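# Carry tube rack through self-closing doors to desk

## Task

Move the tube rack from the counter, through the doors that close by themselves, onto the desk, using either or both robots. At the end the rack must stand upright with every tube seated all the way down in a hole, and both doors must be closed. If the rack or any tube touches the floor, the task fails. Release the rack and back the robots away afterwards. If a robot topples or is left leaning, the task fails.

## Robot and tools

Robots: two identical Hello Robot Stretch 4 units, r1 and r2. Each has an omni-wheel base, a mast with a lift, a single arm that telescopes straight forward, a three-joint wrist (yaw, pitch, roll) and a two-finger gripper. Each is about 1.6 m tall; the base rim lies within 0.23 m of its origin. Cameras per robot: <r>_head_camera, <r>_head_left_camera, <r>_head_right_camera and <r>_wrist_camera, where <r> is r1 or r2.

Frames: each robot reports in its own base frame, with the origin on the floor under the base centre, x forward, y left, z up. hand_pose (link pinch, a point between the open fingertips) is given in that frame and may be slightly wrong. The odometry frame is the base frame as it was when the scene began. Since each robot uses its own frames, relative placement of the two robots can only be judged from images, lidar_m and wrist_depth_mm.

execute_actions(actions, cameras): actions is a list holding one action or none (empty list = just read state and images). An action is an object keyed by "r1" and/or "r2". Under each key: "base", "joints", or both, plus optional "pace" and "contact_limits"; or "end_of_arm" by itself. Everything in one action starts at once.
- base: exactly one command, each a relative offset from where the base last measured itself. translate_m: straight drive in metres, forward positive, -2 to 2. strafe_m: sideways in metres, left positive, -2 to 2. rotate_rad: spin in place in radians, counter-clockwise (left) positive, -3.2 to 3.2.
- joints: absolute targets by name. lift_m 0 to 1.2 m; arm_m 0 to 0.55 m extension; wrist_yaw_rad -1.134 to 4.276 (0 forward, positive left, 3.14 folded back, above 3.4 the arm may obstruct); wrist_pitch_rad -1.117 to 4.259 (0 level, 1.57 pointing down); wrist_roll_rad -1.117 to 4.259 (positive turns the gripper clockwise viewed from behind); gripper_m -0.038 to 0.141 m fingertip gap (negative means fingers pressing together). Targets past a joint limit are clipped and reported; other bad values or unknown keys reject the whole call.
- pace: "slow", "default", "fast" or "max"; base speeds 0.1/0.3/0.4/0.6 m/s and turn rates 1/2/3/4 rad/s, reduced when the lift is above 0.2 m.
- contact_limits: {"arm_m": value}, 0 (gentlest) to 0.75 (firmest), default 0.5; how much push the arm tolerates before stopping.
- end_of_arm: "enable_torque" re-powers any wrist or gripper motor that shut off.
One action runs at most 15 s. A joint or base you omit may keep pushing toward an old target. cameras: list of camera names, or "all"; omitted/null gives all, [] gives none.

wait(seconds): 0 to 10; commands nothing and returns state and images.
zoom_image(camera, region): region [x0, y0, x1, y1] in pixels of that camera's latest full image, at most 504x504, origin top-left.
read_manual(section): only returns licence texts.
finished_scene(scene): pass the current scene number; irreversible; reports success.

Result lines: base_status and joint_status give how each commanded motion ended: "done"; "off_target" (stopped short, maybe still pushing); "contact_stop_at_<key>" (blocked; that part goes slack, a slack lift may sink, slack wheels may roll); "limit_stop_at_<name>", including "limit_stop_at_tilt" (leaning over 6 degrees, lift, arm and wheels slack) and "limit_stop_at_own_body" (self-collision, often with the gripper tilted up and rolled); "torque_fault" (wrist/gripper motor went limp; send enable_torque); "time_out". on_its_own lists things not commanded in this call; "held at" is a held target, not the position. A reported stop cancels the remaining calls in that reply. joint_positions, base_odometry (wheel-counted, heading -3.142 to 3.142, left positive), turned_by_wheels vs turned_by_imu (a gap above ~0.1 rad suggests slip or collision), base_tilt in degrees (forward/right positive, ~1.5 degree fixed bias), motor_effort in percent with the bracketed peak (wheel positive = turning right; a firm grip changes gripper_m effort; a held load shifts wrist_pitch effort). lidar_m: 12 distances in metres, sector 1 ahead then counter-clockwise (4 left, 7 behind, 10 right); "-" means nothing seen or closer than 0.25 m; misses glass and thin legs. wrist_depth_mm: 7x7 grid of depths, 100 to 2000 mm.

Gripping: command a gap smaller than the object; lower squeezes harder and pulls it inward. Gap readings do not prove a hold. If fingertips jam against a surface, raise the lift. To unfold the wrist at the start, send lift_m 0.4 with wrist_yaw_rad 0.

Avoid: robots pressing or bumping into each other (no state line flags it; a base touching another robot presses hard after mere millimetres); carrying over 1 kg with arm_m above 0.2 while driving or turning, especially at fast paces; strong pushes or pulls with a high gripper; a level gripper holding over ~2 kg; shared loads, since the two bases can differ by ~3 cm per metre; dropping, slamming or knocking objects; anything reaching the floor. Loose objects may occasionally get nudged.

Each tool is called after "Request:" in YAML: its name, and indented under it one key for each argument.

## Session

Request:
execute_actions:
  actions: []
  cameras: ["r1_head_left_camera","r2_head_left_camera","r1_wrist_camera","r2_wrist_camera"]

Scene clock: 0.00 s.
r1.base_odometry: x=+0.000 y=+0.000 heading=+0.000 (m, m, rad; r1's odometry frame)
r1.turned_by_wheels: +0.000 (rad since the last result)
r1.turned_by_imu: +0.000 (rad since the last result)
r1.base_tilt: forward=+0.2 right=-0.3 (deg)
r1.lidar_m: 1.32 0.80 0.70 0.71 0.86 0.84 0.83 1.04 2.08 2.41 2.95 1.84
r1.base_status: not commanded
r1.joint_positions: lift_m=+0.206 arm_m=+0.002 wrist_yaw_rad=+3.145 wrist_pitch_rad=-0.013 wrist_roll_rad=-0.017 gripper_m=+0.057
r1.joint_status: not commanded
r1.motor_effort: lift_m=+19 arm_m=-1 wrist_yaw_rad=-3 wrist_pitch_rad=-3 wrist_roll_rad=-1 gripper_m=+1 wheel_0=+0 wheel_1=+0 wheel_2=+0 (%)
r1.hand_pose: x=-0.1162 y=+0.0865 z=+0.3884 quat_wxyz=(-0.002, +0.007, -0.008, +1.000) (m; r1's base frame)
r1.wrist_depth_mm: - 135 1060 1025 960 891 842 / - 121 174 1025 946 891 842 / - 123 171 1025 960 878 831 / 116 134 247 1025 946 891 831 / 1281 1182 1098 1025 931 891 831 / 1281 1205 197 1025 198 891 842 / 1042 960 1042 152 946 878 820
r2.base_odometry: x=+0.000 y=+0.000 heading=+0.000 (m, m, rad; r2's odometry frame)
r2.turned_by_wheels: +0.000 (rad since the last result)
r2.turned_by_imu: +0.000 (rad since the last result)
r2.base_tilt: forward=+0.1 right=-0.1 (deg)
r2.lidar_m: 3.02 2.48 2.35 1.68 1.22 1.18 1.11 0.76 0.72 0.76 1.02 1.84
r2.base_status: not commanded
r2.joint_positions: lift_m=+0.299 arm_m=+0.003 wrist_yaw_rad=+3.220 wrist_pitch_rad=+0.021 wrist_roll_rad=-0.005 gripper_m=+0.057
r2.joint_status: not commanded
r2.motor_effort: lift_m=+18 arm_m=-1 wrist_yaw_rad=+0 wrist_pitch_rad=-5 wrist_roll_rad=+2 gripper_m=-4 wheel_0=+0 wheel_1=-1 wheel_2=+1 (%)
r2.hand_pose: x=-0.1208 y=+0.0645 z=+0.4713 quat_wxyz=(-0.039, -0.011, -0.003, +0.999) (m; r2's base frame)
r2.wrist_depth_mm: - - 131 1618 1983 1661 1464 / - - 131 1576 1921 1708 1464 / - 109 132 1618 1863 1661 1537 / 140 136 181 1661 1921 1708 1537 / 203 946 1098 1576 1983 1661 1537 / 200 917 198 1430 195 1537 1464 / 200 854 1098 - 1078 991 1042
pictures: r1_head_left_camera, r1_wrist_camera, r2_head_left_camera, r2_wrist_camera
Images, in order (width x height): r1_head_left_camera 420x672, r1_wrist_camera 616x392, r2_head_left_camera 420x672, r2_wrist_camera 616x392.

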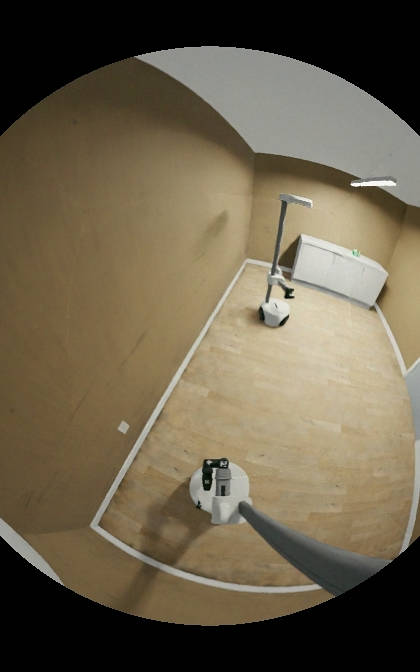

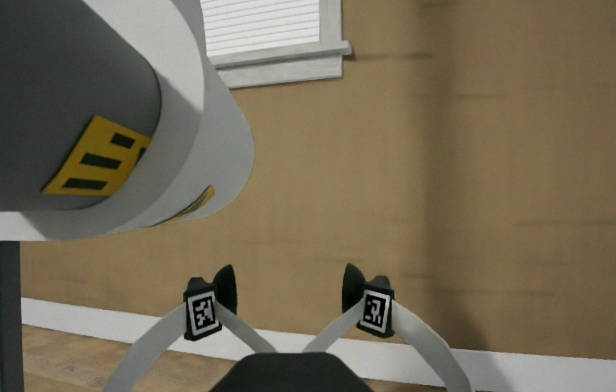

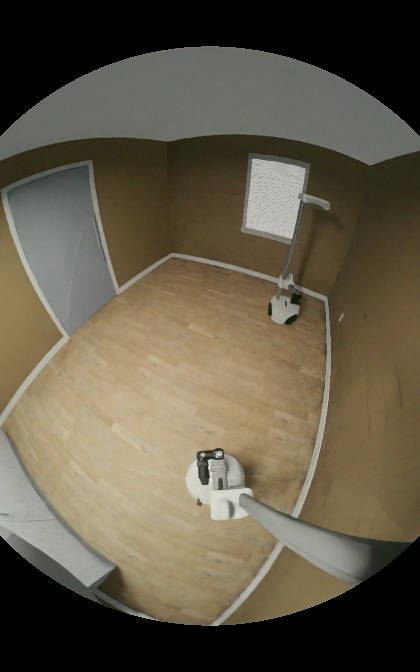

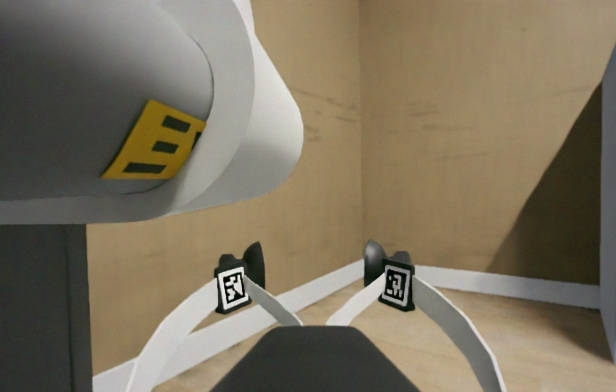

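Request:
execute_actions:
  actions:
    - {"r2":{"base":{"rotate_rad":2.65},"joints":{"lift_m":0.84,"wrist_yaw_rad":0,"gripper_m":0.14}},"r1":{"base":{"rotate_rad":-1.88},"joints":{"lift_m":0.95,"wrist_yaw_rad":0,"gripper_m":0.08}}}
  cameras: ["r1_head_camera","r2_head_camera","r2_wrist_camera"]

Scene clock: 4.67 s.
r1.base_odometry: x=+0.000 y=+0.000 heading=-1.880 (m, m, rad; r1's odometry frame)
r1.turned_by_wheels: -1.880 (rad since the last result)
r1.turned_by_imu: -1.890 (rad since the last result)
r1.base_tilt: forward=+0.2 right=-0.3 (deg)
r1.lidar_m: 2.39 2.45 3.35 1.83 0.96 0.73 0.68 0.74 0.88 0.83 0.86 1.23
r1.base_status: done
r1.joint_positions: lift_m=+0.950 arm_m=+0.002 wrist_yaw_rad=+0.000 wrist_pitch_rad=-0.013 wrist_roll_rad=-0.017 gripper_m=+0.080
r1.joint_status: all done
r1.motor_effort: lift_m=+22(24) arm_m=-1(1) wrist_yaw_rad=-3(4) wrist_pitch_rad=-5(4) wrist_roll_rad=-1(1) gripper_m=+0(6) wheel_0=+1(6) wheel_1=+0(4) wheel_2=+0(8) (%)
r1.hand_pose: x=+0.4610 y=-0.0873 z=+1.1318 quat_wxyz=(+1.000, -0.008, -0.007, +0.000) (m; r1's base frame)
r1.wrist_depth_mm: - - - - - 1661 1205 / - - - - - 1756 1182 / - - - - - 1756 1229 / - - - - - 1756 1205 / - - - - - 1756 1205 / - - 211 - 197 1756 1205 / - - - 148 - 1537 1182
r2.base_odometry: x=+0.000 y=+0.000 heading=+2.650 (m, m, rad; r2's odometry frame)
r2.turned_by_wheels: +2.650 (rad since the last result)
r2.turned_by_imu: +2.705 (rad since the last result)
r2.base_tilt: forward=+0.2 right=-0.2 (deg)
r2.lidar_m: 1.20 1.02 0.75 0.71 0.77 1.10 1.85 3.09 2.43 2.34 1.61 1.16
r2.base_status: done
r2.joint_positions: lift_m=+0.840 arm_m=+0.003 wrist_yaw_rad=+0.000 wrist_pitch_rad=+0.021 wrist_roll_rad=-0.005 gripper_m=+0.140
r2.joint_status: all done
r2.motor_effort: lift_m=+21(22) arm_m=-1(1) wrist_yaw_rad=-1(3) wrist_pitch_rad=-4(6) wrist_roll_rad=+3(3) gripper_m=-3(2) wheel_0=-1(6) wheel_1=-1(6) wheel_2=-1(9) (%)
r2.hand_pose: x=+0.4621 y=-0.0874 z=+1.0118 quat_wxyz=(+1.000, -0.003, +0.011, +0.000) (m; r2's base frame)
r2.wrist_depth_mm: 1118 1576 1537 1576 1537 1499 1499 / 1118 1576 1576 1537 1576 1537 1537 / 1098 1618 1537 1576 1576 1576 1499 / 1118 1576 1618 1618 1537 1576 1537 / 1078 1576 1618 1618 1138 931 931 / 1098 1430 1618 163 976 960 946 / 1118 1499 1661 - 976 991 946
pictures: r1_head_camera, r2_head_camera, r2_wrist_camera
Images, in order (width x height): r1_head_camera 420x560, r2_head_camera 420x560, r2_wrist_camera 616x392.

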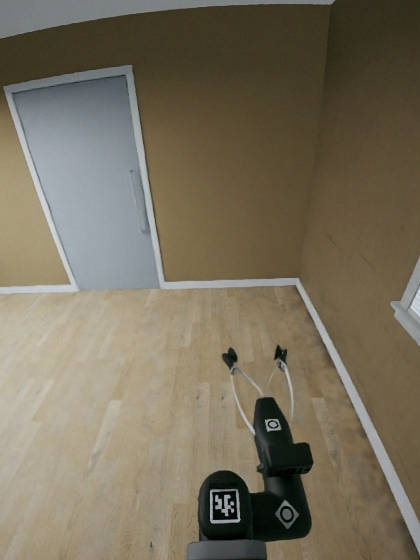

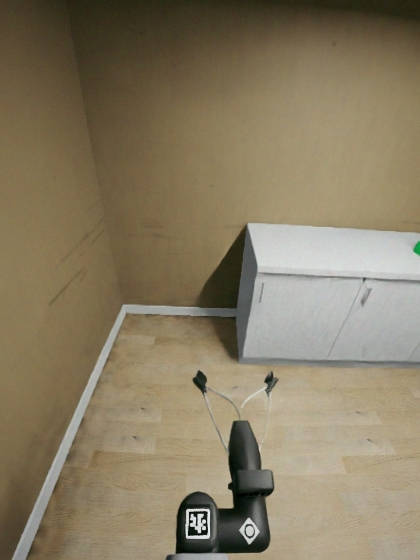

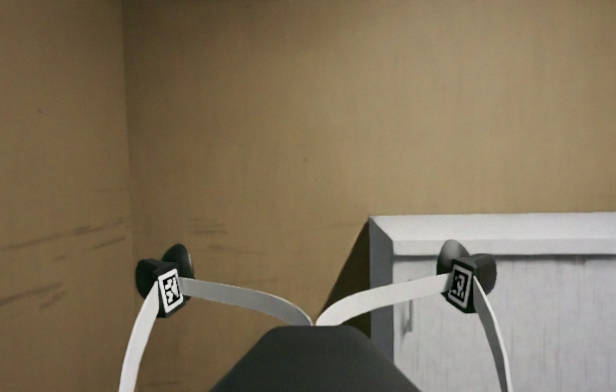

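Request:
execute_actions:
  actions:
    - {"r2":{"base":{"strafe_m":-1.25}},"r1":{"base":{"translate_m":1.6}}}
  cameras: []

Request:
execute_actions:
  actions:
    - {"r2":{"base":{"translate_m":0.5}},"r1":{"base":{"strafe_m":0.75}}}
  cameras: ["r1_head_camera","r1_wrist_camera","r2_wrist_camera"]

Scene clock: 12.47 s.
r1.base_odometry: x=-0.487 y=-1.524 heading=-1.880 (m, m, rad; r1's odometry frame)
r1.turned_by_wheels: +0.000 (rad since the last result)
r1.turned_by_imu: -0.007 (rad since the last result)
r1.base_tilt: forward=+0.2 right=-0.2 (deg)
r1.lidar_m: 0.77 0.85 1.19 1.87 3.24 2.39 2.27 1.20 0.94 0.88 0.93 0.82
r1.base_status: done
r1.joint_positions: lift_m=+0.950 arm_m=+0.002 wrist_yaw_rad=+0.000 wrist_pitch_rad=-0.013 wrist_roll_rad=-0.017 gripper_m=+0.080
r1.joint_status: not commanded
r1.motor_effort: lift_m=+21(22) arm_m=-1(1) wrist_yaw_rad=+0(1) wrist_pitch_rad=-4(4) wrist_roll_rad=-1(1) gripper_m=+0(2) wheel_0=+0(3) wheel_1=+0(6) wheel_2=+2(8) (%)
r1.hand_pose: x=+0.4610 y=-0.0874 z=+1.1319 quat_wxyz=(+1.000, -0.008, -0.007, +0.000) (m; r1's base frame)
r1.wrist_depth_mm: 585 591 585 585 597 591 591 / 585 585 585 585 585 597 585 / 580 580 591 591 585 585 591 / 585 585 580 585 585 591 591 / 574 585 585 585 591 585 585 / 580 585 209 585 197 591 591 / 585 585 585 150 585 585 585
r2.base_odometry: x=+0.590 y=+1.102 heading=+2.650 (m, m, rad; r2's odometry frame)
r2.turned_by_wheels: +0.000 (rad since the last result)
r2.turned_by_imu: -0.011 (rad since the last result)
r2.base_tilt: forward=+0.2 right=-0.1 (deg)
r2.lidar_m: 1.10 1.17 2.06 1.98 2.07 2.91 1.89 1.57 1.15 1.08 1.15 1.13
r2.base_status: done
r2.joint_positions: lift_m=+0.840 arm_m=+0.003 wrist_yaw_rad=+0.000 wrist_pitch_rad=+0.021 wrist_roll_rad=-0.005 gripper_m=+0.140
r2.joint_status: not commanded
r2.motor_effort: lift_m=+21(21) arm_m=-1(1) wrist_yaw_rad=+1(2) wrist_pitch_rad=-5(6) wrist_roll_rad=+3(3) gripper_m=+2(2) wheel_0=-2(9) wheel_1=+0(9) wheel_2=-1(1) (%)
r2.hand_pose: x=+0.4621 y=-0.0874 z=+1.0119 quat_wxyz=(+1.000, -0.003, +0.011, +0.000) (m; r2's base frame)
r2.wrist_depth_mm: 1537 1499 1537 1464 1499 1499 1464 / 1618 1537 1537 1537 1464 1499 1499 / 1576 1576 1576 1537 1499 1499 1499 / 1618 1618 1576 1537 1499 1537 1499 / 976 976 931 946 917 878 891 / 976 960 960 163 917 917 891 / 991 960 976 - 931 917 917
pictures: none
No camera images: the call's "cameras" was empty. Leave "cameras" out to get every camera's image.

Scene clock: 16.30 s.
r1.base_odometry: x=+0.228 y=-1.752 heading=-1.880 (m, m, rad; r1's odometry frame)
r1.turned_by_wheels: +0.000 (rad since the last result)
r1.turned_by_imu: +0.000 (rad since the last result)
r1.base_tilt: forward=+0.2 right=-0.2 (deg)
r1.lidar_m: 0.75 0.83 1.17 1.62 2.56 2.37 2.28 2.32 1.72 1.64 1.14 0.84
r1.base_status: done
r1.joint_positions: lift_m=+0.950 arm_m=+0.002 wrist_yaw_rad=+0.000 wrist_pitch_rad=-0.013 wrist_roll_rad=-0.017 gripper_m=+0.080
r1.joint_status: not commanded
r1.motor_effort: lift_m=+20(21) arm_m=-1(1) wrist_yaw_rad=-2(2) wrist_pitch_rad=-4(3) wrist_roll_rad=+0(1) gripper_m=-3(0) wheel_0=+1(10) wheel_1=+1(7) wheel_2=+1(3) (%)
r1.hand_pose: x=+0.4610 y=-0.0874 z=+1.1320 quat_wxyz=(+1.000, -0.008, -0.007, +0.000) (m; r1's base frame)
r1.wrist_depth_mm: 603 591 603 603 597 597 609 / 597 597 603 603 609 597 603 / 597 597 597 603 603 603 603 / 603 597 603 603 603 615 609 / 591 603 603 603 597 603 597 / 597 603 210 603 198 603 603 / 591 603 591 150 597 615 609
r2.base_odometry: x=+0.150 y=+1.338 heading=+2.650 (m, m, rad; r2's odometry frame)
r2.turned_by_wheels: +0.000 (rad since the last result)
r2.turned_by_imu: -0.004 (rad since the last result)
r2.base_tilt: forward=+0.2 right=-0.1 (deg)
r2.lidar_m: 0.60 0.65 0.90 1.98 2.05 2.90 1.62 1.56 1.13 1.09 0.83 0.62
r2.base_status: done
r2.joint_positions: lift_m=+0.840 arm_m=+0.003 wrist_yaw_rad=+0.000 wrist_pitch_rad=+0.021 wrist_roll_rad=-0.005 gripper_m=+0.140
r2.joint_status: not commanded
r2.motor_effort: lift_m=+21(21) arm_m=-2(1) wrist_yaw_rad=-1(1) wrist_pitch_rad=-5(5) wrist_roll_rad=+3(3) gripper_m=+3(2) wheel_0=-1(6) wheel_1=-1(6) wheel_2=+2(8) (%)
r2.hand_pose: x=+0.4621 y=-0.0874 z=+1.0119 quat_wxyz=(+1.000, -0.003, +0.011, +0.000) (m; r2's base frame)
r2.wrist_depth_mm: 1025 1008 1025 991 1008 991 976 / 1060 1025 1042 1025 1008 1008 1008 / 1042 1042 1042 1060 1025 1008 991 / 1060 1025 1042 1060 1025 991 1008 / 891 866 831 661 683 778 750 / 484 433 407 163 394 389 442 / 439 430 410 - 397 392 387
pictures: r1_head_camera, r1_wrist_camera, r2_wrist_camera
Images, in order (width x height): r1_head_camera 420x560, r1_wrist_camera 616x392, r2_wrist_camera 616x392.

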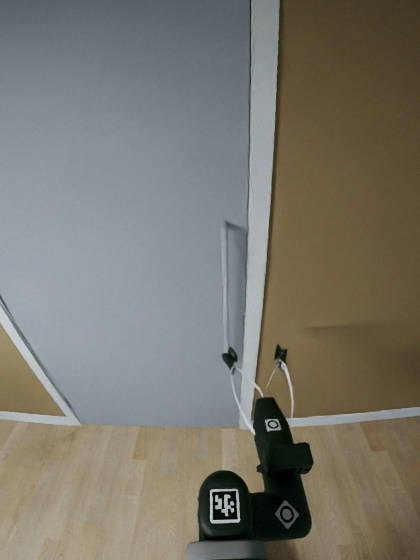

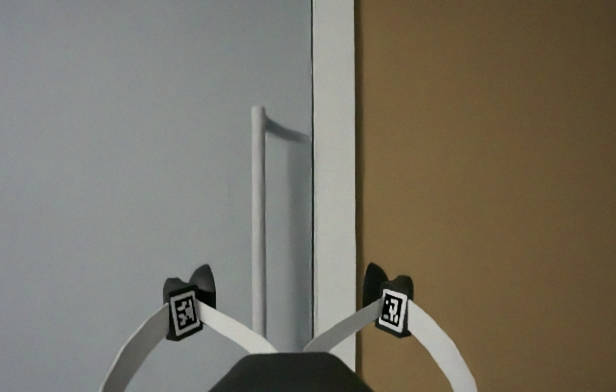

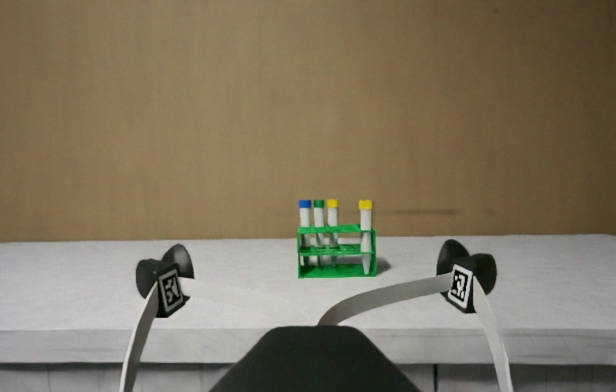

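Request:
execute_actions:
  actions:
    - {"r2":{"base":{"strafe_m":-0.04},"joints":{"lift_m":0.81}},"r1":{"base":{"strafe_m":0.05}}}
  cameras: []

Request:
execute_actions:
  actions:
    - {"r2":{"joints":{"arm_m":0.38}},"r1":{"joints":{"arm_m":0.33}}}
  cameras: ["r1_wrist_camera","r2_wrist_camera"]

Scene clock: 18.43 s.
r1.base_odometry: x=+0.276 y=-1.768 heading=-1.879 (m, m, rad; r1's odometry frame)
r1.turned_by_wheels: +0.000 (rad since the last result)
r1.turned_by_imu: +0.000 (rad since the last result)
r1.base_tilt: forward=+0.2 right=-0.3 (deg)
r1.lidar_m: 0.75 0.86 1.16 1.57 2.49 2.38 2.27 2.38 1.75 1.68 1.13 0.83
r1.base_status: done
r1.joint_positions: lift_m=+0.950 arm_m=+0.002 wrist_yaw_rad=+0.000 wrist_pitch_rad=-0.013 wrist_roll_rad=-0.017 gripper_m=+0.080
r1.joint_status: not commanded
r1.motor_effort: lift_m=+20(20) arm_m=-1(1) wrist_yaw_rad=+1(1) wrist_pitch_rad=-4(3) wrist_roll_rad=-1(1) gripper_m=-3(3) wheel_0=+3(3) wheel_1=-1(11) wheel_2=+2(1) (%)
r1.hand_pose: x=+0.4610 y=-0.0874 z=+1.1320 quat_wxyz=(+1.000, -0.008, -0.007, +0.000) (m; r1's base frame)
r1.wrist_depth_mm: 609 609 609 603 609 609 609 / 597 597 609 597 603 609 609 / 597 603 603 603 609 615 615 / 603 603 603 597 597 609 603 / 603 597 609 603 597 609 609 / 603 603 210 597 197 609 603 / 603 597 603 149 580 597 609
r2.base_odometry: x=+0.169 y=+1.373 heading=+2.650 (m, m, rad; r2's odometry frame)
r2.turned_by_wheels: +0.000 (rad since the last result)
r2.turned_by_imu: -0.001 (rad since the last result)
r2.base_tilt: forward=+0.3 right=-0.1 (deg)
r2.lidar_m: 0.59 0.63 0.91 2.00 2.13 2.96 1.57 1.51 1.10 1.07 0.84 0.62
r2.base_status: done
r2.joint_positions: lift_m=+0.810 arm_m=+0.003 wrist_yaw_rad=+0.000 wrist_pitch_rad=+0.021 wrist_roll_rad=-0.005 gripper_m=+0.140
r2.joint_status: all done
r2.motor_effort: lift_m=+16(19) arm_m=-1(1) wrist_yaw_rad=+0(1) wrist_pitch_rad=-6(5) wrist_roll_rad=+3(2) gripper_m=-1(0) wheel_0=-1(9) wheel_1=+0(6) wheel_2=+1(1) (%)
r2.hand_pose: x=+0.4621 y=-0.0874 z=+0.9822 quat_wxyz=(+1.000, -0.003, +0.011, +0.000) (m; r2's base frame)
r2.wrist_depth_mm: 1042 1025 1042 1008 1025 1025 991 / 1042 1060 1025 1008 1008 991 991 / 1025 1042 1025 1025 1025 1008 1008 / 1060 1060 1042 1008 1008 1008 1025 / 732 707 683 647 640 615 621 / 415 410 402 163 389 387 384 / 439 433 427 - 415 413 404
pictures: none
No camera images: the call's "cameras" was empty. Leave "cameras" out to get every camera's image.

Scene clock: 20.67 s.
r1.base_odometry: x=+0.276 y=-1.768 heading=-1.879 (m, m, rad; r1's odometry frame)
r1.turned_by_wheels: +0.000 (rad since the last result)
r1.turned_by_imu: -0.001 (rad since the last result)
r1.base_tilt: forward=+0.1 right=-0.3 (deg)
r1.lidar_m: 0.72 0.85 1.16 1.58 2.50 2.37 2.27 2.37 1.76 1.69 1.14 0.81
r1.base_status: not commanded
r1.joint_positions: lift_m=+0.950 arm_m=+0.329 wrist_yaw_rad=+0.000 wrist_pitch_rad=-0.013 wrist_roll_rad=-0.017 gripper_m=+0.080
r1.joint_status: all done
r1.motor_effort: lift_m=+20(20) arm_m=+5(4) wrist_yaw_rad=-3(1) wrist_pitch_rad=-4(5) wrist_roll_rad=-1(1) gripper_m=-1(2) wheel_0=+3(3) wheel_1=-1(1) wheel_2=+1(1) (%)
r1.hand_pose: x=+0.7885 y=-0.0874 z=+1.1320 quat_wxyz=(+1.000, -0.008, -0.007, +0.000) (m; r1's base frame)
r1.wrist_depth_mm: 270 271 271 272 272 260 273 / 270 272 271 272 273 259 273 / 270 271 271 272 272 258 273 / 268 268 270 272 272 260 273 / 268 270 271 272 272 258 271 / 270 270 211 207 198 259 272 / 268 270 271 150 270 257 273
r2.base_odometry: x=+0.169 y=+1.373 heading=+2.650 (m, m, rad; r2's odometry frame)
r2.turned_by_wheels: +0.000 (rad since the last result)
r2.turned_by_imu: -0.001 (rad since the last result)
r2.base_tilt: forward=+0.3 right=+0.0 (deg)
r2.lidar_m: 0.60 0.63 0.89 2.01 2.10 2.93 1.58 1.53 1.12 1.07 0.83 0.62
r2.base_status: not commanded
r2.joint_positions: lift_m=+0.810 arm_m=+0.379 wrist_yaw_rad=+0.000 wrist_pitch_rad=+0.021 wrist_roll_rad=-0.005 gripper_m=+0.140
r2.joint_status: all done
r2.motor_effort: lift_m=+16(16) arm_m=+4(4) wrist_yaw_rad=-1(0) wrist_pitch_rad=-5(5) wrist_roll_rad=+3(4) gripper_m=+2(0) wheel_0=-2(1) wheel_1=+0(0) wheel_2=+1(1) (%)
r2.hand_pose: x=+0.8386 y=-0.0874 z=+0.9823 quat_wxyz=(+1.000, -0.003, +0.011, +0.000) (m; r2's base frame)
r2.wrist_depth_mm: 654 654 640 627 634 634 621 / 661 654 647 640 634 627 627 / 668 654 647 647 647 634 627 / 676 661 661 654 654 640 640 / 668 668 272 267 484 640 647 / 392 347 237 163 217 309 355 / 267 249 253 - 225 251 251
pictures: r1_wrist_camera, r2_wrist_camera
Images, in order (width x height): r1_wrist_camera 616x392, r2_wrist_camera 616x392.

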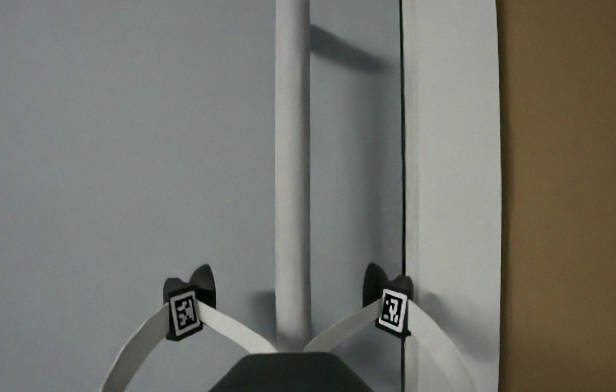

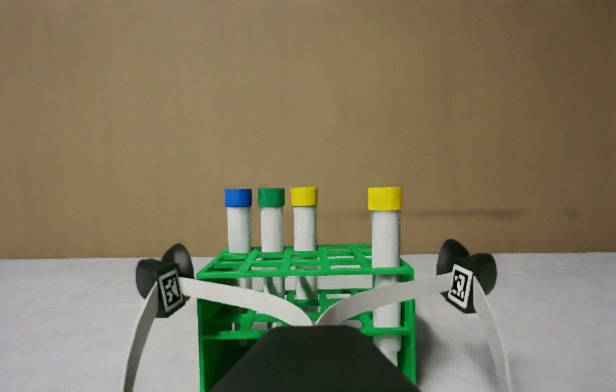

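Request:
execute_actions:
  actions:
    - {"r2":{"joints":{"arm_m":0.47,"lift_m":0.795},"base":{"strafe_m":0.008}},"r1":{"joints":{"gripper_m":-0.03}}}
  cameras: []

Request:
execute_actions:
  actions:
    - {"r2":{"joints":{"gripper_m":0.08}},"r1":{"joints":{"arm_m":0.15},"pace":"slow"}}
  cameras: ["r1_head_left_camera","r2_wrist_camera"]

Scene clock: 23.17 s.
r1.base_odometry: x=+0.276 y=-1.768 heading=-1.879 (m, m, rad; r1's odometry frame)
r1.turned_by_wheels: +0.000 (rad since the last result)
r1.turned_by_imu: -0.001 (rad since the last result)
r1.base_tilt: forward=+0.2 right=-0.2 (deg)
r1.lidar_m: 0.70 0.84 1.17 1.55 2.53 2.36 2.28 2.39 1.75 1.68 1.16 0.82
r1.base_status: not commanded
r1.joint_positions: lift_m=+0.950 arm_m=+0.329 wrist_yaw_rad=+0.000 wrist_pitch_rad=-0.013 wrist_roll_rad=-0.017 gripper_m=-0.029
r1.joint_status: all done
r1.motor_effort: lift_m=+20(20) arm_m=+4(5) wrist_yaw_rad=+0(3) wrist_pitch_rad=-4(4) wrist_roll_rad=-1(1) gripper_m=-20(22) wheel_0=+1(3) wheel_1=-1(1) wheel_2=+2(2) (%)
r1.hand_pose: x=+0.7887 y=-0.0874 z=+1.1320 quat_wxyz=(+1.000, -0.008, -0.007, +0.000) (m; r1's base frame)
r1.wrist_depth_mm: 259 259 259 258 260 259 273 / 258 260 258 259 259 259 273 / 258 258 258 258 257 259 273 / 259 258 259 260 258 258 273 / 258 258 257 257 258 257 271 / 259 258 183 194 183 258 272 / 257 150 258 171 257 256 272
r2.base_odometry: x=+0.165 y=+1.366 heading=+2.650 (m, m, rad; r2's odometry frame)
r2.turned_by_wheels: +0.000 (rad since the last result)
r2.turned_by_imu: -0.001 (rad since the last result)
r2.base_tilt: forward=+0.3 right=+0.0 (deg)
r2.lidar_m: 0.60 0.64 0.92 1.98 2.09 2.93 1.58 1.49 1.10 1.06 0.82 0.62
r2.base_status: done
r2.joint_positions: lift_m=+0.795 arm_m=+0.469 wrist_yaw_rad=+0.000 wrist_pitch_rad=+0.021 wrist_roll_rad=-0.005 gripper_m=+0.140
r2.joint_status: all done
r2.motor_effort: lift_m=+16(16) arm_m=+5(3) wrist_yaw_rad=+0(0) wrist_pitch_rad=-5(6) wrist_roll_rad=+3(3) gripper_m=-3(1) wheel_0=+1(4) wheel_1=-2(6) wheel_2=+0(0) (%)
r2.hand_pose: x=+0.9285 y=-0.0874 z=+0.9673 quat_wxyz=(+1.000, -0.003, +0.011, +0.000) (m; r2's base frame)
r2.wrist_depth_mm: 564 554 544 544 544 539 535 / 559 564 559 549 549 544 535 / 569 569 564 554 544 549 544 / 574 564 569 252 554 549 539 / 580 569 253 252 201 559 549 / 342 307 215 162 192 272 312 / 236 220 224 - 204 222 221
pictures: none
No camera images: the call's "cameras" was empty. Leave "cameras" out to get every camera's image.

Scene clock: 26.23 s.
r1.base_odometry: x=+0.276 y=-1.768 heading=-1.877 (m, m, rad; r1's odometry frame)
r1.turned_by_wheels: +0.003 (rad since the last result)
r1.turned_by_imu: +0.002 (rad since the last result)
r1.base_tilt: forward=+0.2 right=-0.3 (deg)
r1.lidar_m: 0.56 0.70 1.18 1.57 2.50 2.33 2.26 2.38 1.77 1.68 1.17 0.85
r1.base_status: not commanded
r1.joint_positions: lift_m=+0.950 arm_m=+0.151 wrist_yaw_rad=+0.026 wrist_pitch_rad=-0.013 wrist_roll_rad=-0.017 gripper_m=-0.029
r1.joint_status: all done
r1.on_its_own: wrist_yaw_rad is at rest, and its effort (-75) is outside its rest range (-13 to +13)
r1.motor_effort: lift_m=+20(20) arm_m=-8(2) wrist_yaw_rad=-75(75) wrist_pitch_rad=-7(7) wrist_roll_rad=-1(0) gripper_m=-19(18) wheel_0=+17(17) wheel_1=+4(4) wheel_2=+15(15) (%)
r1.hand_pose: x=+0.6128 y=-0.0800 z=+1.1317 quat_wxyz=(+1.000, -0.008, -0.006, +0.013) (m; r1's base frame)
r1.wrist_depth_mm: 301 281 263 244 238 442 436 / 298 282 263 246 238 439 433 / 300 282 263 246 239 442 433 / 298 282 265 246 238 439 433 / 300 281 263 246 238 436 436 / 298 279 182 186 235 436 436 / 298 272 260 157 234 433 436
r2.base_odometry: x=+0.165 y=+1.366 heading=+2.650 (m, m, rad; r2's odometry frame)
r2.turned_by_wheels: +0.000 (rad since the last result)
r2.turned_by_imu: -0.001 (rad since the last result)
r2.base_tilt: forward=+0.3 right=-0.1 (deg)
r2.lidar_m: 0.61 0.62 0.90 2.01 2.11 2.91 1.57 1.47 1.12 1.08 0.82 0.61
r2.base_status: not commanded
r2.joint_positions: lift_m=+0.795 arm_m=+0.469 wrist_yaw_rad=+0.000 wrist_pitch_rad=+0.021 wrist_roll_rad=-0.005 gripper_m=+0.080
r2.joint_status: all done
r2.motor_effort: lift_m=+16(16) arm_m=+4(5) wrist_yaw_rad=+0(1) wrist_pitch_rad=-5(5) wrist_roll_rad=+3(3) gripper_m=-20(19) wheel_0=+1(1) wheel_1=-2(2) wheel_2=+0(0) (%)
r2.hand_pose: x=+0.9285 y=-0.0874 z=+0.9673 quat_wxyz=(+1.000, -0.003, +0.011, +0.000) (m; r2's base frame)
r2.wrist_depth_mm: 559 559 554 544 544 539 535 / 559 564 554 549 549 544 535 / 569 559 559 554 549 549 539 / 569 569 564 244 549 554 544 / 574 569 232 242 190 549 549 / 340 183 190 232 187 182 315 / 236 220 206 - 193 223 221
pictures: r1_head_left_camera, r2_wrist_camera
Images, in order (width x height): r1_head_left_camera 420x672, r2_wrist_camera 616x392.

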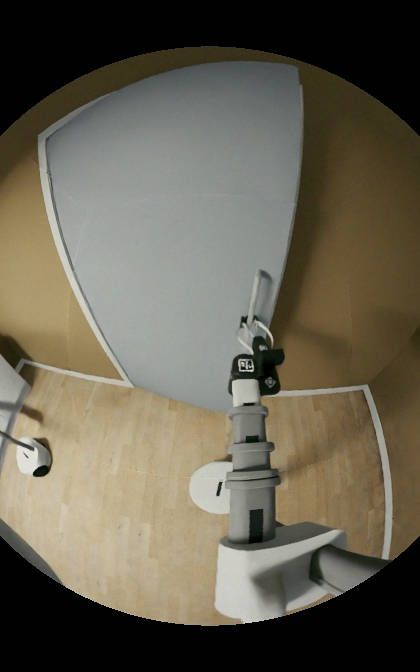

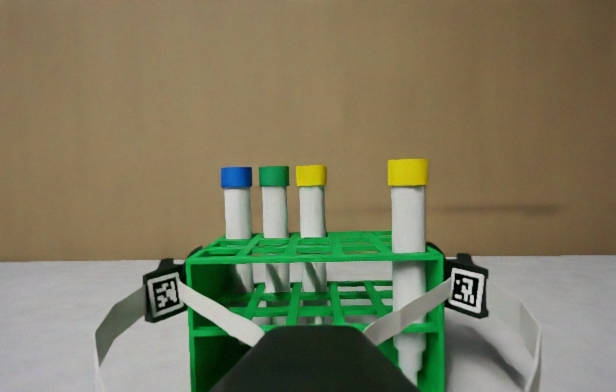

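Request:
execute_actions:
  actions:
    - {"r2":{"joints":{"lift_m":0.86}},"r1":{"base":{"strafe_m":0.12},"pace":"slow"}}
  cameras: []

Request:
execute_actions:
  actions:
    - {"r2":{"joints":{"arm_m":0.01},"base":{"strafe_m":0.8}},"r1":{"base":{"translate_m":-0.25},"pace":"slow"}}
  cameras: []

Request:
execute_actions:
  actions:
    - {"r2":{"base":{"translate_m":-1.2}},"r1":{"base":{"strafe_m":0.2},"pace":"slow"}}
  cameras: []

Request:
execute_actions:
  actions:
    - {"r2":{"base":{"translate_m":-1.1}},"r1":{"base":{"translate_m":-0.2},"pace":"slow"}}
  cameras: []

Request:
execute_actions:
  actions:
    - {"r2":{"base":{"rotate_rad":-1.54},"pace":"slow"},"r1":{"base":{"strafe_m":0.35},"pace":"slow"}}
  cameras: ["r1_head_left_camera","r2_head_left_camera"]

Scene clock: 32.67 s.
r1.base_odometry: x=+0.390 y=-1.804 heading=-1.879 (m, m, rad; r1's odometry frame)
r1.turned_by_wheels: -0.002 (rad since the last result)
r1.turned_by_imu: -0.059 (rad since the last result)
r1.base_tilt: forward=+0.2 right=-0.3 (deg)
r1.lidar_m: 0.51 0.66 1.09 1.45 1.53 2.39 2.29 2.38 1.89 1.78 1.17 0.58
r1.base_status: done
r1.joint_positions: lift_m=+0.950 arm_m=+0.150 wrist_yaw_rad=-0.018 wrist_pitch_rad=-0.013 wrist_roll_rad=-0.017 gripper_m=-0.030
r1.joint_status: not commanded
r1.on_its_own: wrist_yaw_rad is at rest, and its effort (+52) is outside its rest range (-13 to +13)
r1.motor_effort: lift_m=+20(20) arm_m=+0(8) wrist_yaw_rad=+52(84) wrist_pitch_rad=-6(7) wrist_roll_rad=+0(0) gripper_m=-12(23) wheel_0=-12(30) wheel_1=-4(7) wheel_2=-9(20) (%)
r1.hand_pose: x=+0.6078 y=-0.0926 z=+1.1319 quat_wxyz=(+1.000, -0.009, -0.007, -0.009) (m; r1's base frame)
r1.wrist_depth_mm: 265 257 248 239 231 477 488 / 265 257 248 240 231 477 484 / 266 256 248 239 232 477 480 / 264 256 247 239 230 473 484 / 266 255 248 240 231 480 488 / 265 255 243 183 179 473 488 / 264 255 245 137 231 227 488
r2.base_odometry: x=+0.165 y=+1.366 heading=+2.650 (m, m, rad; r2's odometry frame)
r2.turned_by_wheels: +0.000 (rad since the last result)
r2.turned_by_imu: -0.003 (rad since the last result)
r2.base_tilt: forward=+0.1 right=-0.3 (deg)
r2.lidar_m: 0.60 0.65 0.91 2.00 2.11 2.93 1.47 1.47 1.11 1.06 0.83 0.60
r2.base_status: not commanded
r2.joint_positions: lift_m=+0.860 arm_m=+0.469 wrist_yaw_rad=+0.000 wrist_pitch_rad=+0.022 wrist_roll_rad=-0.005 gripper_m=+0.080
r2.joint_status: all done
r2.motor_effort: lift_m=+21(22) arm_m=+4(5) wrist_yaw_rad=+0(1) wrist_pitch_rad=-8(8) wrist_roll_rad=+3(4) gripper_m=-20(20) wheel_0=+1(1) wheel_1=-1(1) wheel_2=+0(0) (%)
r2.hand_pose: x=+0.9285 y=-0.0874 z=+1.0315 quat_wxyz=(+1.000, -0.003, +0.011, +0.000) (m; r2's base frame)
r2.wrist_depth_mm: 569 554 554 544 539 544 539 / 564 564 554 554 549 544 539 / 564 564 569 554 549 544 535 / 580 569 569 242 559 554 549 / 574 569 237 243 192 554 549 / 525 184 189 234 187 182 484 / 368 340 211 - 191 347 343
pictures: none
No camera images: the call's "cameras" was empty. Leave "cameras" out to get every camera's image.

Scene clock: 36.83 s.
r1.base_odometry: x=+0.466 y=-1.566 heading=-1.876 (m, m, rad; r1's odometry frame)
r1.turned_by_wheels: +0.003 (rad since the last result)
r1.turned_by_imu: +0.028 (rad since the last result)
r1.base_tilt: forward=+0.3 right=-0.3 (deg)
r1.lidar_m: 0.54 0.77 1.49 2.27 1.64 2.13 2.06 2.13 1.90 1.79 1.51 1.07
r1.base_status: done
r1.joint_positions: lift_m=+0.950 arm_m=+0.150 wrist_yaw_rad=+0.030 wrist_pitch_rad=-0.013 wrist_roll_rad=-0.016 gripper_m=-0.029
r1.joint_status: not commanded
r1.on_its_own: wrist_yaw_rad is at rest, and its effort (-87) is outside its rest range (-13 to +13)
r1.motor_effort: lift_m=+20(20) arm_m=-3(3) wrist_yaw_rad=-87(100) wrist_pitch_rad=-4(7) wrist_roll_rad=-4(4) gripper_m=-20(19) wheel_0=+17(21) wheel_1=+4(5) wheel_2=+19(27) (%)
r1.hand_pose: x=+0.6123 y=-0.0787 z=+1.1319 quat_wxyz=(+1.000, -0.008, -0.007, +0.015) (m; r1's base frame)
r1.wrist_depth_mm: 382 319 268 230 208 683 668 / 377 319 271 236 208 691 699 / 384 319 270 235 208 683 676 / 382 319 267 236 208 676 683 / 384 317 270 234 209 691 676 / 379 315 174 189 204 683 683 / 379 163 178 168 158 668 683
r2.base_odometry: x=-0.213 y=+0.661 heading=+2.650 (m, m, rad; r2's odometry frame)
r2.turned_by_wheels: +0.000 (rad since the last result)
r2.turned_by_imu: +0.002 (rad since the last result)
r2.base_tilt: forward=+0.3 right=+0.0 (deg)
r2.lidar_m: 0.44 0.68 1.23 1.20 1.25 1.76 3.52 1.63 1.93 1.88 0.87 0.65
r2.base_status: done
r2.joint_positions: lift_m=+0.860 arm_m=+0.011 wrist_yaw_rad=+0.000 wrist_pitch_rad=+0.023 wrist_roll_rad=-0.005 gripper_m=+0.080
r2.joint_status: all done
r2.motor_effort: lift_m=+20(21) arm_m=-5(3) wrist_yaw_rad=+0(1) wrist_pitch_rad=-9(9) wrist_roll_rad=+4(3) gripper_m=-17(19) wheel_0=+0(8) wheel_1=-1(8) wheel_2=+2(1) (%)
r2.hand_pose: x=+0.4701 y=-0.0874 z=+1.0315 quat_wxyz=(+1.000, -0.003, +0.011, +0.000) (m; r2's base frame)
r2.wrist_depth_mm: 1042 1042 1025 1042 991 1025 991 / 1060 1042 1042 1042 1025 991 1025 / 1078 1060 1042 1025 1025 1008 1008 / 1078 1042 1042 242 1060 1025 1025 / 1098 1060 237 242 191 854 831 / 1078 185 190 233 187 182 492 / 1118 436 211 - 191 413 410
pictures: none
No camera images: the call's "cameras" was empty. Leave "cameras" out to get every camera's image.

Scene clock: 42.30 s.
r1.base_odometry: x=+0.656 y=-1.626 heading=-1.878 (m, m, rad; r1's odometry frame)
r1.turned_by_wheels: -0.002 (rad since the last result)
r1.turned_by_imu: -0.143 (rad since the last result)
r1.base_tilt: forward=+0.1 right=-0.2 (deg)
r1.lidar_m: 0.53 0.73 1.28 2.11 2.14 0.71 0.67 2.12 2.14 1.95 1.71 0.60
r1.base_status: done
r1.joint_positions: lift_m=+0.950 arm_m=+0.150 wrist_yaw_rad=-0.018 wrist_pitch_rad=-0.013 wrist_roll_rad=-0.017 gripper_m=-0.030
r1.joint_status: not commanded
r1.on_its_own: wrist_yaw_rad is at rest, and its effort (+52) is outside its rest range (-13 to +13)
r1.motor_effort: lift_m=+20(20) arm_m=+0(3) wrist_yaw_rad=+52(90) wrist_pitch_rad=-5(6) wrist_roll_rad=-1(3) gripper_m=-12(21) wheel_0=-13(28) wheel_1=-3(8) wheel_2=-11(21) (%)
r1.hand_pose: x=+0.6077 y=-0.0926 z=+1.1319 quat_wxyz=(+1.000, -0.009, -0.007, -0.009) (m; r1's base frame)
r1.wrist_depth_mm: 310 285 263 244 229 220 820 / 309 285 264 244 226 221 820 / 312 285 263 244 227 220 809 / 309 285 262 244 226 220 820 / 307 283 260 243 226 219 809 / 309 285 254 183 179 220 809 / 307 282 256 138 225 216 798
r2.base_odometry: x=+0.844 y=+0.094 heading=+2.649 (m, m, rad; r2's odometry frame)
r2.turned_by_wheels: +0.000 (rad since the last result)
r2.turned_by_imu: +0.004 (rad since the last result)
r2.base_tilt: forward=+0.1 right=+0.0 (deg)
r2.lidar_m: 0.44 1.73 1.29 1.22 1.32 1.83 2.26 2.38 0.67 0.68 1.93 1.91
r2.base_status: done
r2.joint_positions: lift_m=+0.860 arm_m=+0.011 wrist_yaw_rad=+0.000 wrist_pitch_rad=+0.023 wrist_roll_rad=-0.005 gripper_m=+0.080
r2.joint_status: not commanded
r2.motor_effort: lift_m=+20(20) arm_m=-4(4) wrist_yaw_rad=+0(1) wrist_pitch_rad=-9(9) wrist_roll_rad=+3(3) gripper_m=-19(23) wheel_0=+0(4) wheel_1=-1(5) wheel_2=+0(8) (%)
r2.hand_pose: x=+0.4701 y=-0.0874 z=+1.0315 quat_wxyz=(+1.000, -0.003, +0.011, +0.000) (m; r2's base frame)
r2.wrist_depth_mm: 1808 - - - - - - / 1756 - - - - - - / 1808 - - - - - - / 1808 - - 243 1618 - - / 1756 - 238 242 190 1708 1576 / 1863 183 191 233 187 182 1618 / 1756 - 211 - 191 1661 1618
pictures: none
No camera images: the call's "cameras" was empty. Leave "cameras" out to get every camera's image.

Scene clock: 47.43 s.
torque_fault: r1.wrist_yaw_rad switched itself off since the last result.
r1.base_odometry: x=+0.717 y=-1.436 heading=-1.878 (m, m, rad; r1's odometry frame)
r1.turned_by_wheels: +0.000 (rad since the last result)
r1.turned_by_imu: +0.010 (rad since the last result)
r1.base_tilt: forward=+0.2 right=-0.3 (deg)
r1.lidar_m: 0.54 0.82 1.51 2.10 2.11 2.08 1.88 0.54 0.57 1.97 2.01 1.32
r1.base_status: done
r1.joint_positions: lift_m=+0.950 arm_m=+0.150 wrist_yaw_rad=+0.213 wrist_pitch_rad=-0.013 wrist_roll_rad=-0.017 gripper_m=-0.029
r1.joint_status: not commanded
r1.on_its_own: wrist_yaw_rad is off since a torque_fault, until you send "end_of_arm": "enable_torque" (your +0.000 is given up)
r1.motor_effort: lift_m=+20(20) arm_m=-2(2) wrist_yaw_rad=+1(100) wrist_pitch_rad=-6(9) wrist_roll_rad=-1(2) gripper_m=-16(21) wheel_0=-2(23) wheel_1=-2(5) wheel_2=+2(28) (%)
r1.hand_pose: x=+0.6216 y=-0.0246 z=+1.1318 quat_wxyz=(+0.994, -0.008, -0.007, +0.106) (m; r1's base frame)
r1.wrist_depth_mm: 750 469 327 233 209 189 831 / 732 466 329 232 209 189 842 / 759 459 327 234 209 189 820 / 778 455 329 234 210 187 842 / 778 459 327 233 209 186 831 / 723 462 182 179 193 187 831 / 741 151 327 176 209 182 842
r2.base_odometry: x=+1.814 y=-0.426 heading=+2.649 (m, m, rad; r2's odometry frame)
r2.turned_by_wheels: +0.000 (rad since the last result)
r2.turned_by_imu: +0.004 (rad since the last result)
r2.base_tilt: forward=+0.3 right=-0.2 (deg)
r2.lidar_m: 0.43 1.76 1.31 1.26 1.32 1.17 1.13 1.20 1.73 1.82 0.86 0.80
r2.base_status: done
r2.joint_positions: lift_m=+0.860 arm_m=+0.011 wrist_yaw_rad=+0.000 wrist_pitch_rad=+0.023 wrist_roll_rad=-0.005 gripper_m=+0.080
r2.joint_status: not commanded
r2.motor_effort: lift_m=+20(20) arm_m=-4(4) wrist_yaw_rad=+0(1) wrist_pitch_rad=-9(9) wrist_roll_rad=+3(3) gripper_m=-19(19) wheel_0=+0(4) wheel_1=+1(5) wheel_2=-2(9) (%)
r2.hand_pose: x=+0.4701 y=-0.0874 z=+1.0316 quat_wxyz=(+1.000, -0.003, +0.011, +0.000) (m; r2's base frame)
r2.wrist_depth_mm: 1921 - - - - - 559 / 1863 - - - - - 521 / 1808 - - - - - - / 1863 - - 241 - - - / 1863 - 236 241 191 - - / 1863 185 190 232 187 183 - / 1756 - 211 - 191 - -
pictures: none
No camera images: the call's "cameras" was empty. Leave "cameras" out to get every camera's image.

Scene clock: 52.07 s.
r1.base_odometry: x=+1.050 y=-1.541 heading=-1.878 (m, m, rad; r1's odometry frame)
r1.turned_by_wheels: +0.000 (rad since the last result)
r1.turned_by_imu: -0.002 (rad since the last result)
r1.base_tilt: forward=+0.2 right=-0.3 (deg)
r1.lidar_m: 0.58 1.04 1.49 1.72 1.75 2.13 1.90 1.96 1.13 1.17 1.95 0.47
r1.base_status: done
r1.joint_positions: lift_m=+0.950 arm_m=+0.150 wrist_yaw_rad=-0.784 wrist_pitch_rad=-0.013 wrist_roll_rad=-0.017 gripper_m=-0.029
r1.joint_status: not commanded
r1.on_its_own: wrist_yaw_rad is off since a torque_fault, until you send "end_of_arm": "enable_torque" (your +0.000 is given up)
r1.motor_effort: lift_m=+20(20) arm_m=-2(2) wrist_yaw_rad=-1(0) wrist_pitch_rad=-6(6) wrist_roll_rad=-1(2) gripper_m=-17(18) wheel_0=-2(5) wheel_1=+1(4) wheel_2=-2(3) (%)
r1.hand_pose: x=+0.4637 y=-0.2656 z=+1.1318 quat_wxyz=(+0.924, -0.010, -0.003, -0.382) (m; r1's base frame)
r1.wrist_depth_mm: 238 238 240 177 241 - 1863 / 236 238 240 177 241 - 1863 / 236 238 239 176 241 - 1863 / 237 237 239 176 241 - 1921 / 237 238 237 176 241 - 1921 / 236 237 183 176 240 - 1921 / 236 145 238 171 239 - 1863
r2.base_odometry: x=+1.814 y=-0.426 heading=+1.110 (m, m, rad; r2's odometry frame)
r2.turned_by_wheels: -1.539 (rad since the last result)
r2.turned_by_imu: -1.574 (rad since the last result)
r2.base_tilt: forward=+0.2 right=+0.0 (deg)
r2.lidar_m: 0.43 1.28 1.11 2.92 1.75 1.31 1.26 1.37 1.14 1.12 1.20 1.76
r2.base_status: done
r2.joint_positions: lift_m=+0.860 arm_m=+0.011 wrist_yaw_rad=+0.000 wrist_pitch_rad=+0.023 wrist_roll_rad=-0.005 gripper_m=+0.080
r2.joint_status: not commanded
r2.motor_effort: lift_m=+20(20) arm_m=-4(4) wrist_yaw_rad=+1(0) wrist_pitch_rad=-10(8) wrist_roll_rad=+3(4) gripper_m=-20(21) wheel_0=+3(6) wheel_1=+2(6) wheel_2=+3(6) (%)
r2.hand_pose: x=+0.4701 y=-0.0875 z=+1.0316 quat_wxyz=(+1.000, -0.003, +0.011, +0.000) (m; r2's base frame)
r2.wrist_depth_mm: - - - 1661 1576 1537 1499 / - - - 1576 1618 1499 1499 / - - - 1618 1618 1576 1537 / - - - 243 1576 1576 1537 / - - 236 241 190 1576 1576 / - 183 190 234 187 182 1576 / 1983 - 211 - 191 1661 1618
pictures: r1_head_left_camera, r2_head_left_camera
Images, in order (width x height): r1_head_left_camera 420x672, r2_head_left_camera 420x672.

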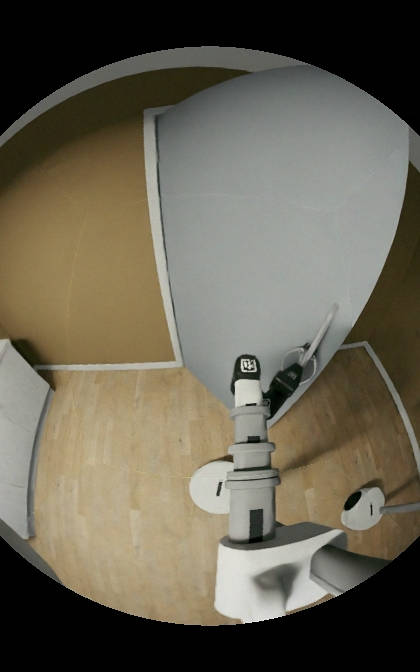

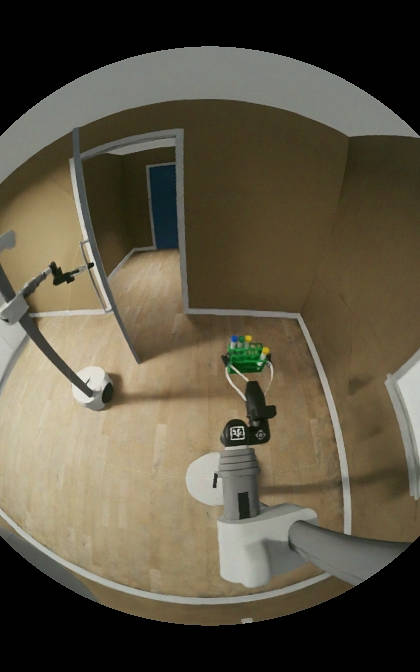

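Request:
execute_actions:
  actions:
    - {"r2":{"base":{"translate_m":1.0}},"r1":{"base":{"translate_m":-0.12},"pace":"slow"}}
  cameras: []

Request:
execute_actions:
  actions:
    - {"r2":{"base":{"strafe_m":0.6}},"r1":{"base":{"strafe_m":0.35},"pace":"slow"}}
  cameras: ["r2_head_left_camera"]

Scene clock: 57.70 s.
r1.base_odometry: x=+1.086 y=-1.427 heading=-1.878 (m, m, rad; r1's odometry frame)
r1.turned_by_wheels: +0.000 (rad since the last result)
r1.turned_by_imu: -0.001 (rad since the last result)
r1.base_tilt: forward=+0.2 right=-0.3 (deg)
r1.lidar_m: 0.60 1.25 1.62 1.72 1.75 2.00 1.81 1.84 2.32 2.34 0.99 0.52
r1.base_status: done
r1.joint_positions: lift_m=+0.950 arm_m=+0.150 wrist_yaw_rad=-0.467 wrist_pitch_rad=-0.013 wrist_roll_rad=-0.017 gripper_m=-0.029
r1.joint_status: not commanded
r1.on_its_own: wrist_yaw_rad is off since a torque_fault, until you send "end_of_arm": "enable_torque" (your +0.000 is given up)
r1.motor_effort: lift_m=+20(20) arm_m=-2(2) wrist_yaw_rad=-1(0) wrist_pitch_rad=-6(5) wrist_roll_rad=-2(1) gripper_m=-20(15) wheel_0=-3(5) wheel_1=-1(9) wheel_2=+1(5) (%)
r1.hand_pose: x=+0.5394 y=-0.2079 z=+1.1319 quat_wxyz=(+0.973, -0.010, -0.004, -0.231) (m; r1's base frame)
r1.wrist_depth_mm: 334 303 268 231 224 1921 1983 / 334 298 267 235 224 1983 1983 / 334 298 267 235 225 1983 - / 332 297 270 235 224 1921 1983 / 336 298 268 236 224 1138 960 / 334 300 182 179 216 1863 - / 332 150 267 176 224 1863 1983
r2.base_odometry: x=+2.259 y=+0.470 heading=+1.110 (m, m, rad; r2's odometry frame)
r2.turned_by_wheels: +0.000 (rad since the last result)
r2.turned_by_imu: -0.008 (rad since the last result)
r2.base_tilt: forward=+0.3 right=-0.1 (deg)
r2.lidar_m: 0.43 0.86 0.90 0.75 0.99 2.32 2.25 1.65 1.24 1.21 1.15 0.85
r2.base_status: done
r2.joint_positions: lift_m=+0.860 arm_m=+0.011 wrist_yaw_rad=+0.000 wrist_pitch_rad=+0.023 wrist_roll_rad=-0.005 gripper_m=+0.080
r2.joint_status: not commanded
r2.motor_effort: lift_m=+20(20) arm_m=-4(4) wrist_yaw_rad=+0(0) wrist_pitch_rad=-9(9) wrist_roll_rad=+3(3) gripper_m=-15(20) wheel_0=-1(3) wheel_1=+0(4) wheel_2=+0(9) (%)
r2.hand_pose: x=+0.4701 y=-0.0874 z=+1.0316 quat_wxyz=(+1.000, -0.003, +0.011, +0.000) (m; r2's base frame)
r2.wrist_depth_mm: - 609 603 603 591 580 580 / - 615 609 603 591 574 580 / - 621 615 609 591 585 580 / - 627 621 243 603 585 591 / - 621 237 243 190 597 585 / - 183 190 233 187 182 585 / - 640 211 - 192 609 597
pictures: none
No camera images: the call's "cameras" was empty. Leave "cameras" out to get every camera's image.

Scene clock: 62.33 s.
r1.base_odometry: x=+1.420 y=-1.533 heading=-1.879 (m, m, rad; r1's odometry frame)
r1.turned_by_wheels: +0.000 (rad since the last result)
r1.turned_by_imu: -0.002 (rad since the last result)
r1.base_tilt: forward=+0.2 right=-0.3 (deg)
r1.lidar_m: 0.69 1.26 1.52 1.35 1.39 2.00 1.84 1.89 2.36 2.71 0.43 0.41
r1.base_status: done
r1.joint_positions: lift_m=+0.950 arm_m=+0.150 wrist_yaw_rad=-1.063 wrist_pitch_rad=-0.013 wrist_roll_rad=-0.017 gripper_m=-0.029
r1.joint_status: not commanded
r1.on_its_own: wrist_yaw_rad is off since a torque_fault, until you send "end_of_arm": "enable_torque" (your +0.000 is given up)
r1.motor_effort: lift_m=+20(20) arm_m=-2(2) wrist_yaw_rad=-1(0) wrist_pitch_rad=-5(5) wrist_roll_rad=-1(1) gripper_m=-19(20) wheel_0=-3(10) wheel_1=+0(6) wheel_2=+0(3) (%)
r1.hand_pose: x=+0.3849 y=-0.2946 z=+1.1319 quat_wxyz=(+0.862, -0.011, -0.001, -0.507) (m; r1's base frame)
r1.wrist_depth_mm: 266 260 252 244 242 - - / 266 259 252 245 241 - - / 266 259 253 245 242 - - / 264 257 253 244 241 - - / 265 257 251 244 242 - - / 264 258 181 181 237 - - / 265 146 252 167 239 - -
r2.base_odometry: x=+1.721 y=+0.737 heading=+1.110 (m, m, rad; r2's odometry frame)
r2.turned_by_wheels: +0.000 (rad since the last result)
r2.turned_by_imu: +0.001 (rad since the last result)
r2.base_tilt: forward=+0.2 right=-0.1 (deg)
r2.lidar_m: 0.43 0.86 0.51 0.44 0.74 2.31 2.23 2.37 1.85 1.78 1.16 0.88
r2.base_status: done
r2.joint_positions: lift_m=+0.860 arm_m=+0.011 wrist_yaw_rad=+0.000 wrist_pitch_rad=+0.023 wrist_roll_rad=-0.005 gripper_m=+0.080
r2.joint_status: not commanded
r2.motor_effort: lift_m=+20(20) arm_m=-4(4) wrist_yaw_rad=+1(1) wrist_pitch_rad=-9(8) wrist_roll_rad=+3(3) gripper_m=-18(21) wheel_0=+0(10) wheel_1=+1(10) wheel_2=+0(0) (%)
r2.hand_pose: x=+0.4701 y=-0.0874 z=+1.0316 quat_wxyz=(+1.000, -0.003, +0.011, +0.000) (m; r2's base frame)
r2.wrist_depth_mm: 1863 - - - - 597 591 / 1808 - - - - 615 603 / 1808 - - - - 615 615 / 1756 - - 243 661 621 603 / 1808 - 237 243 190 615 621 / 1808 183 190 232 188 182 627 / 1808 - 211 - 192 634 621
pictures: r2_head_left_camera
Images, in order (width x height): r2_head_left_camera 420x672.

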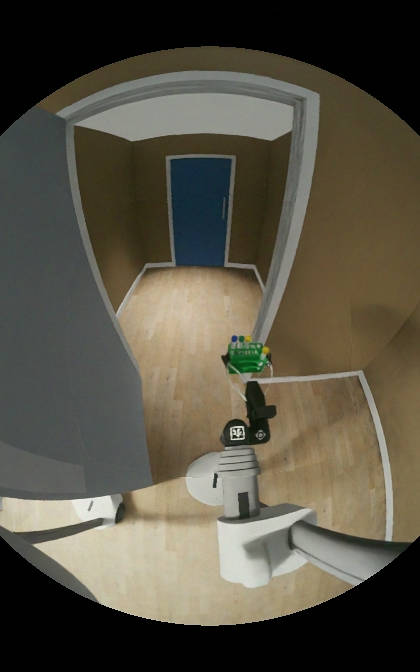

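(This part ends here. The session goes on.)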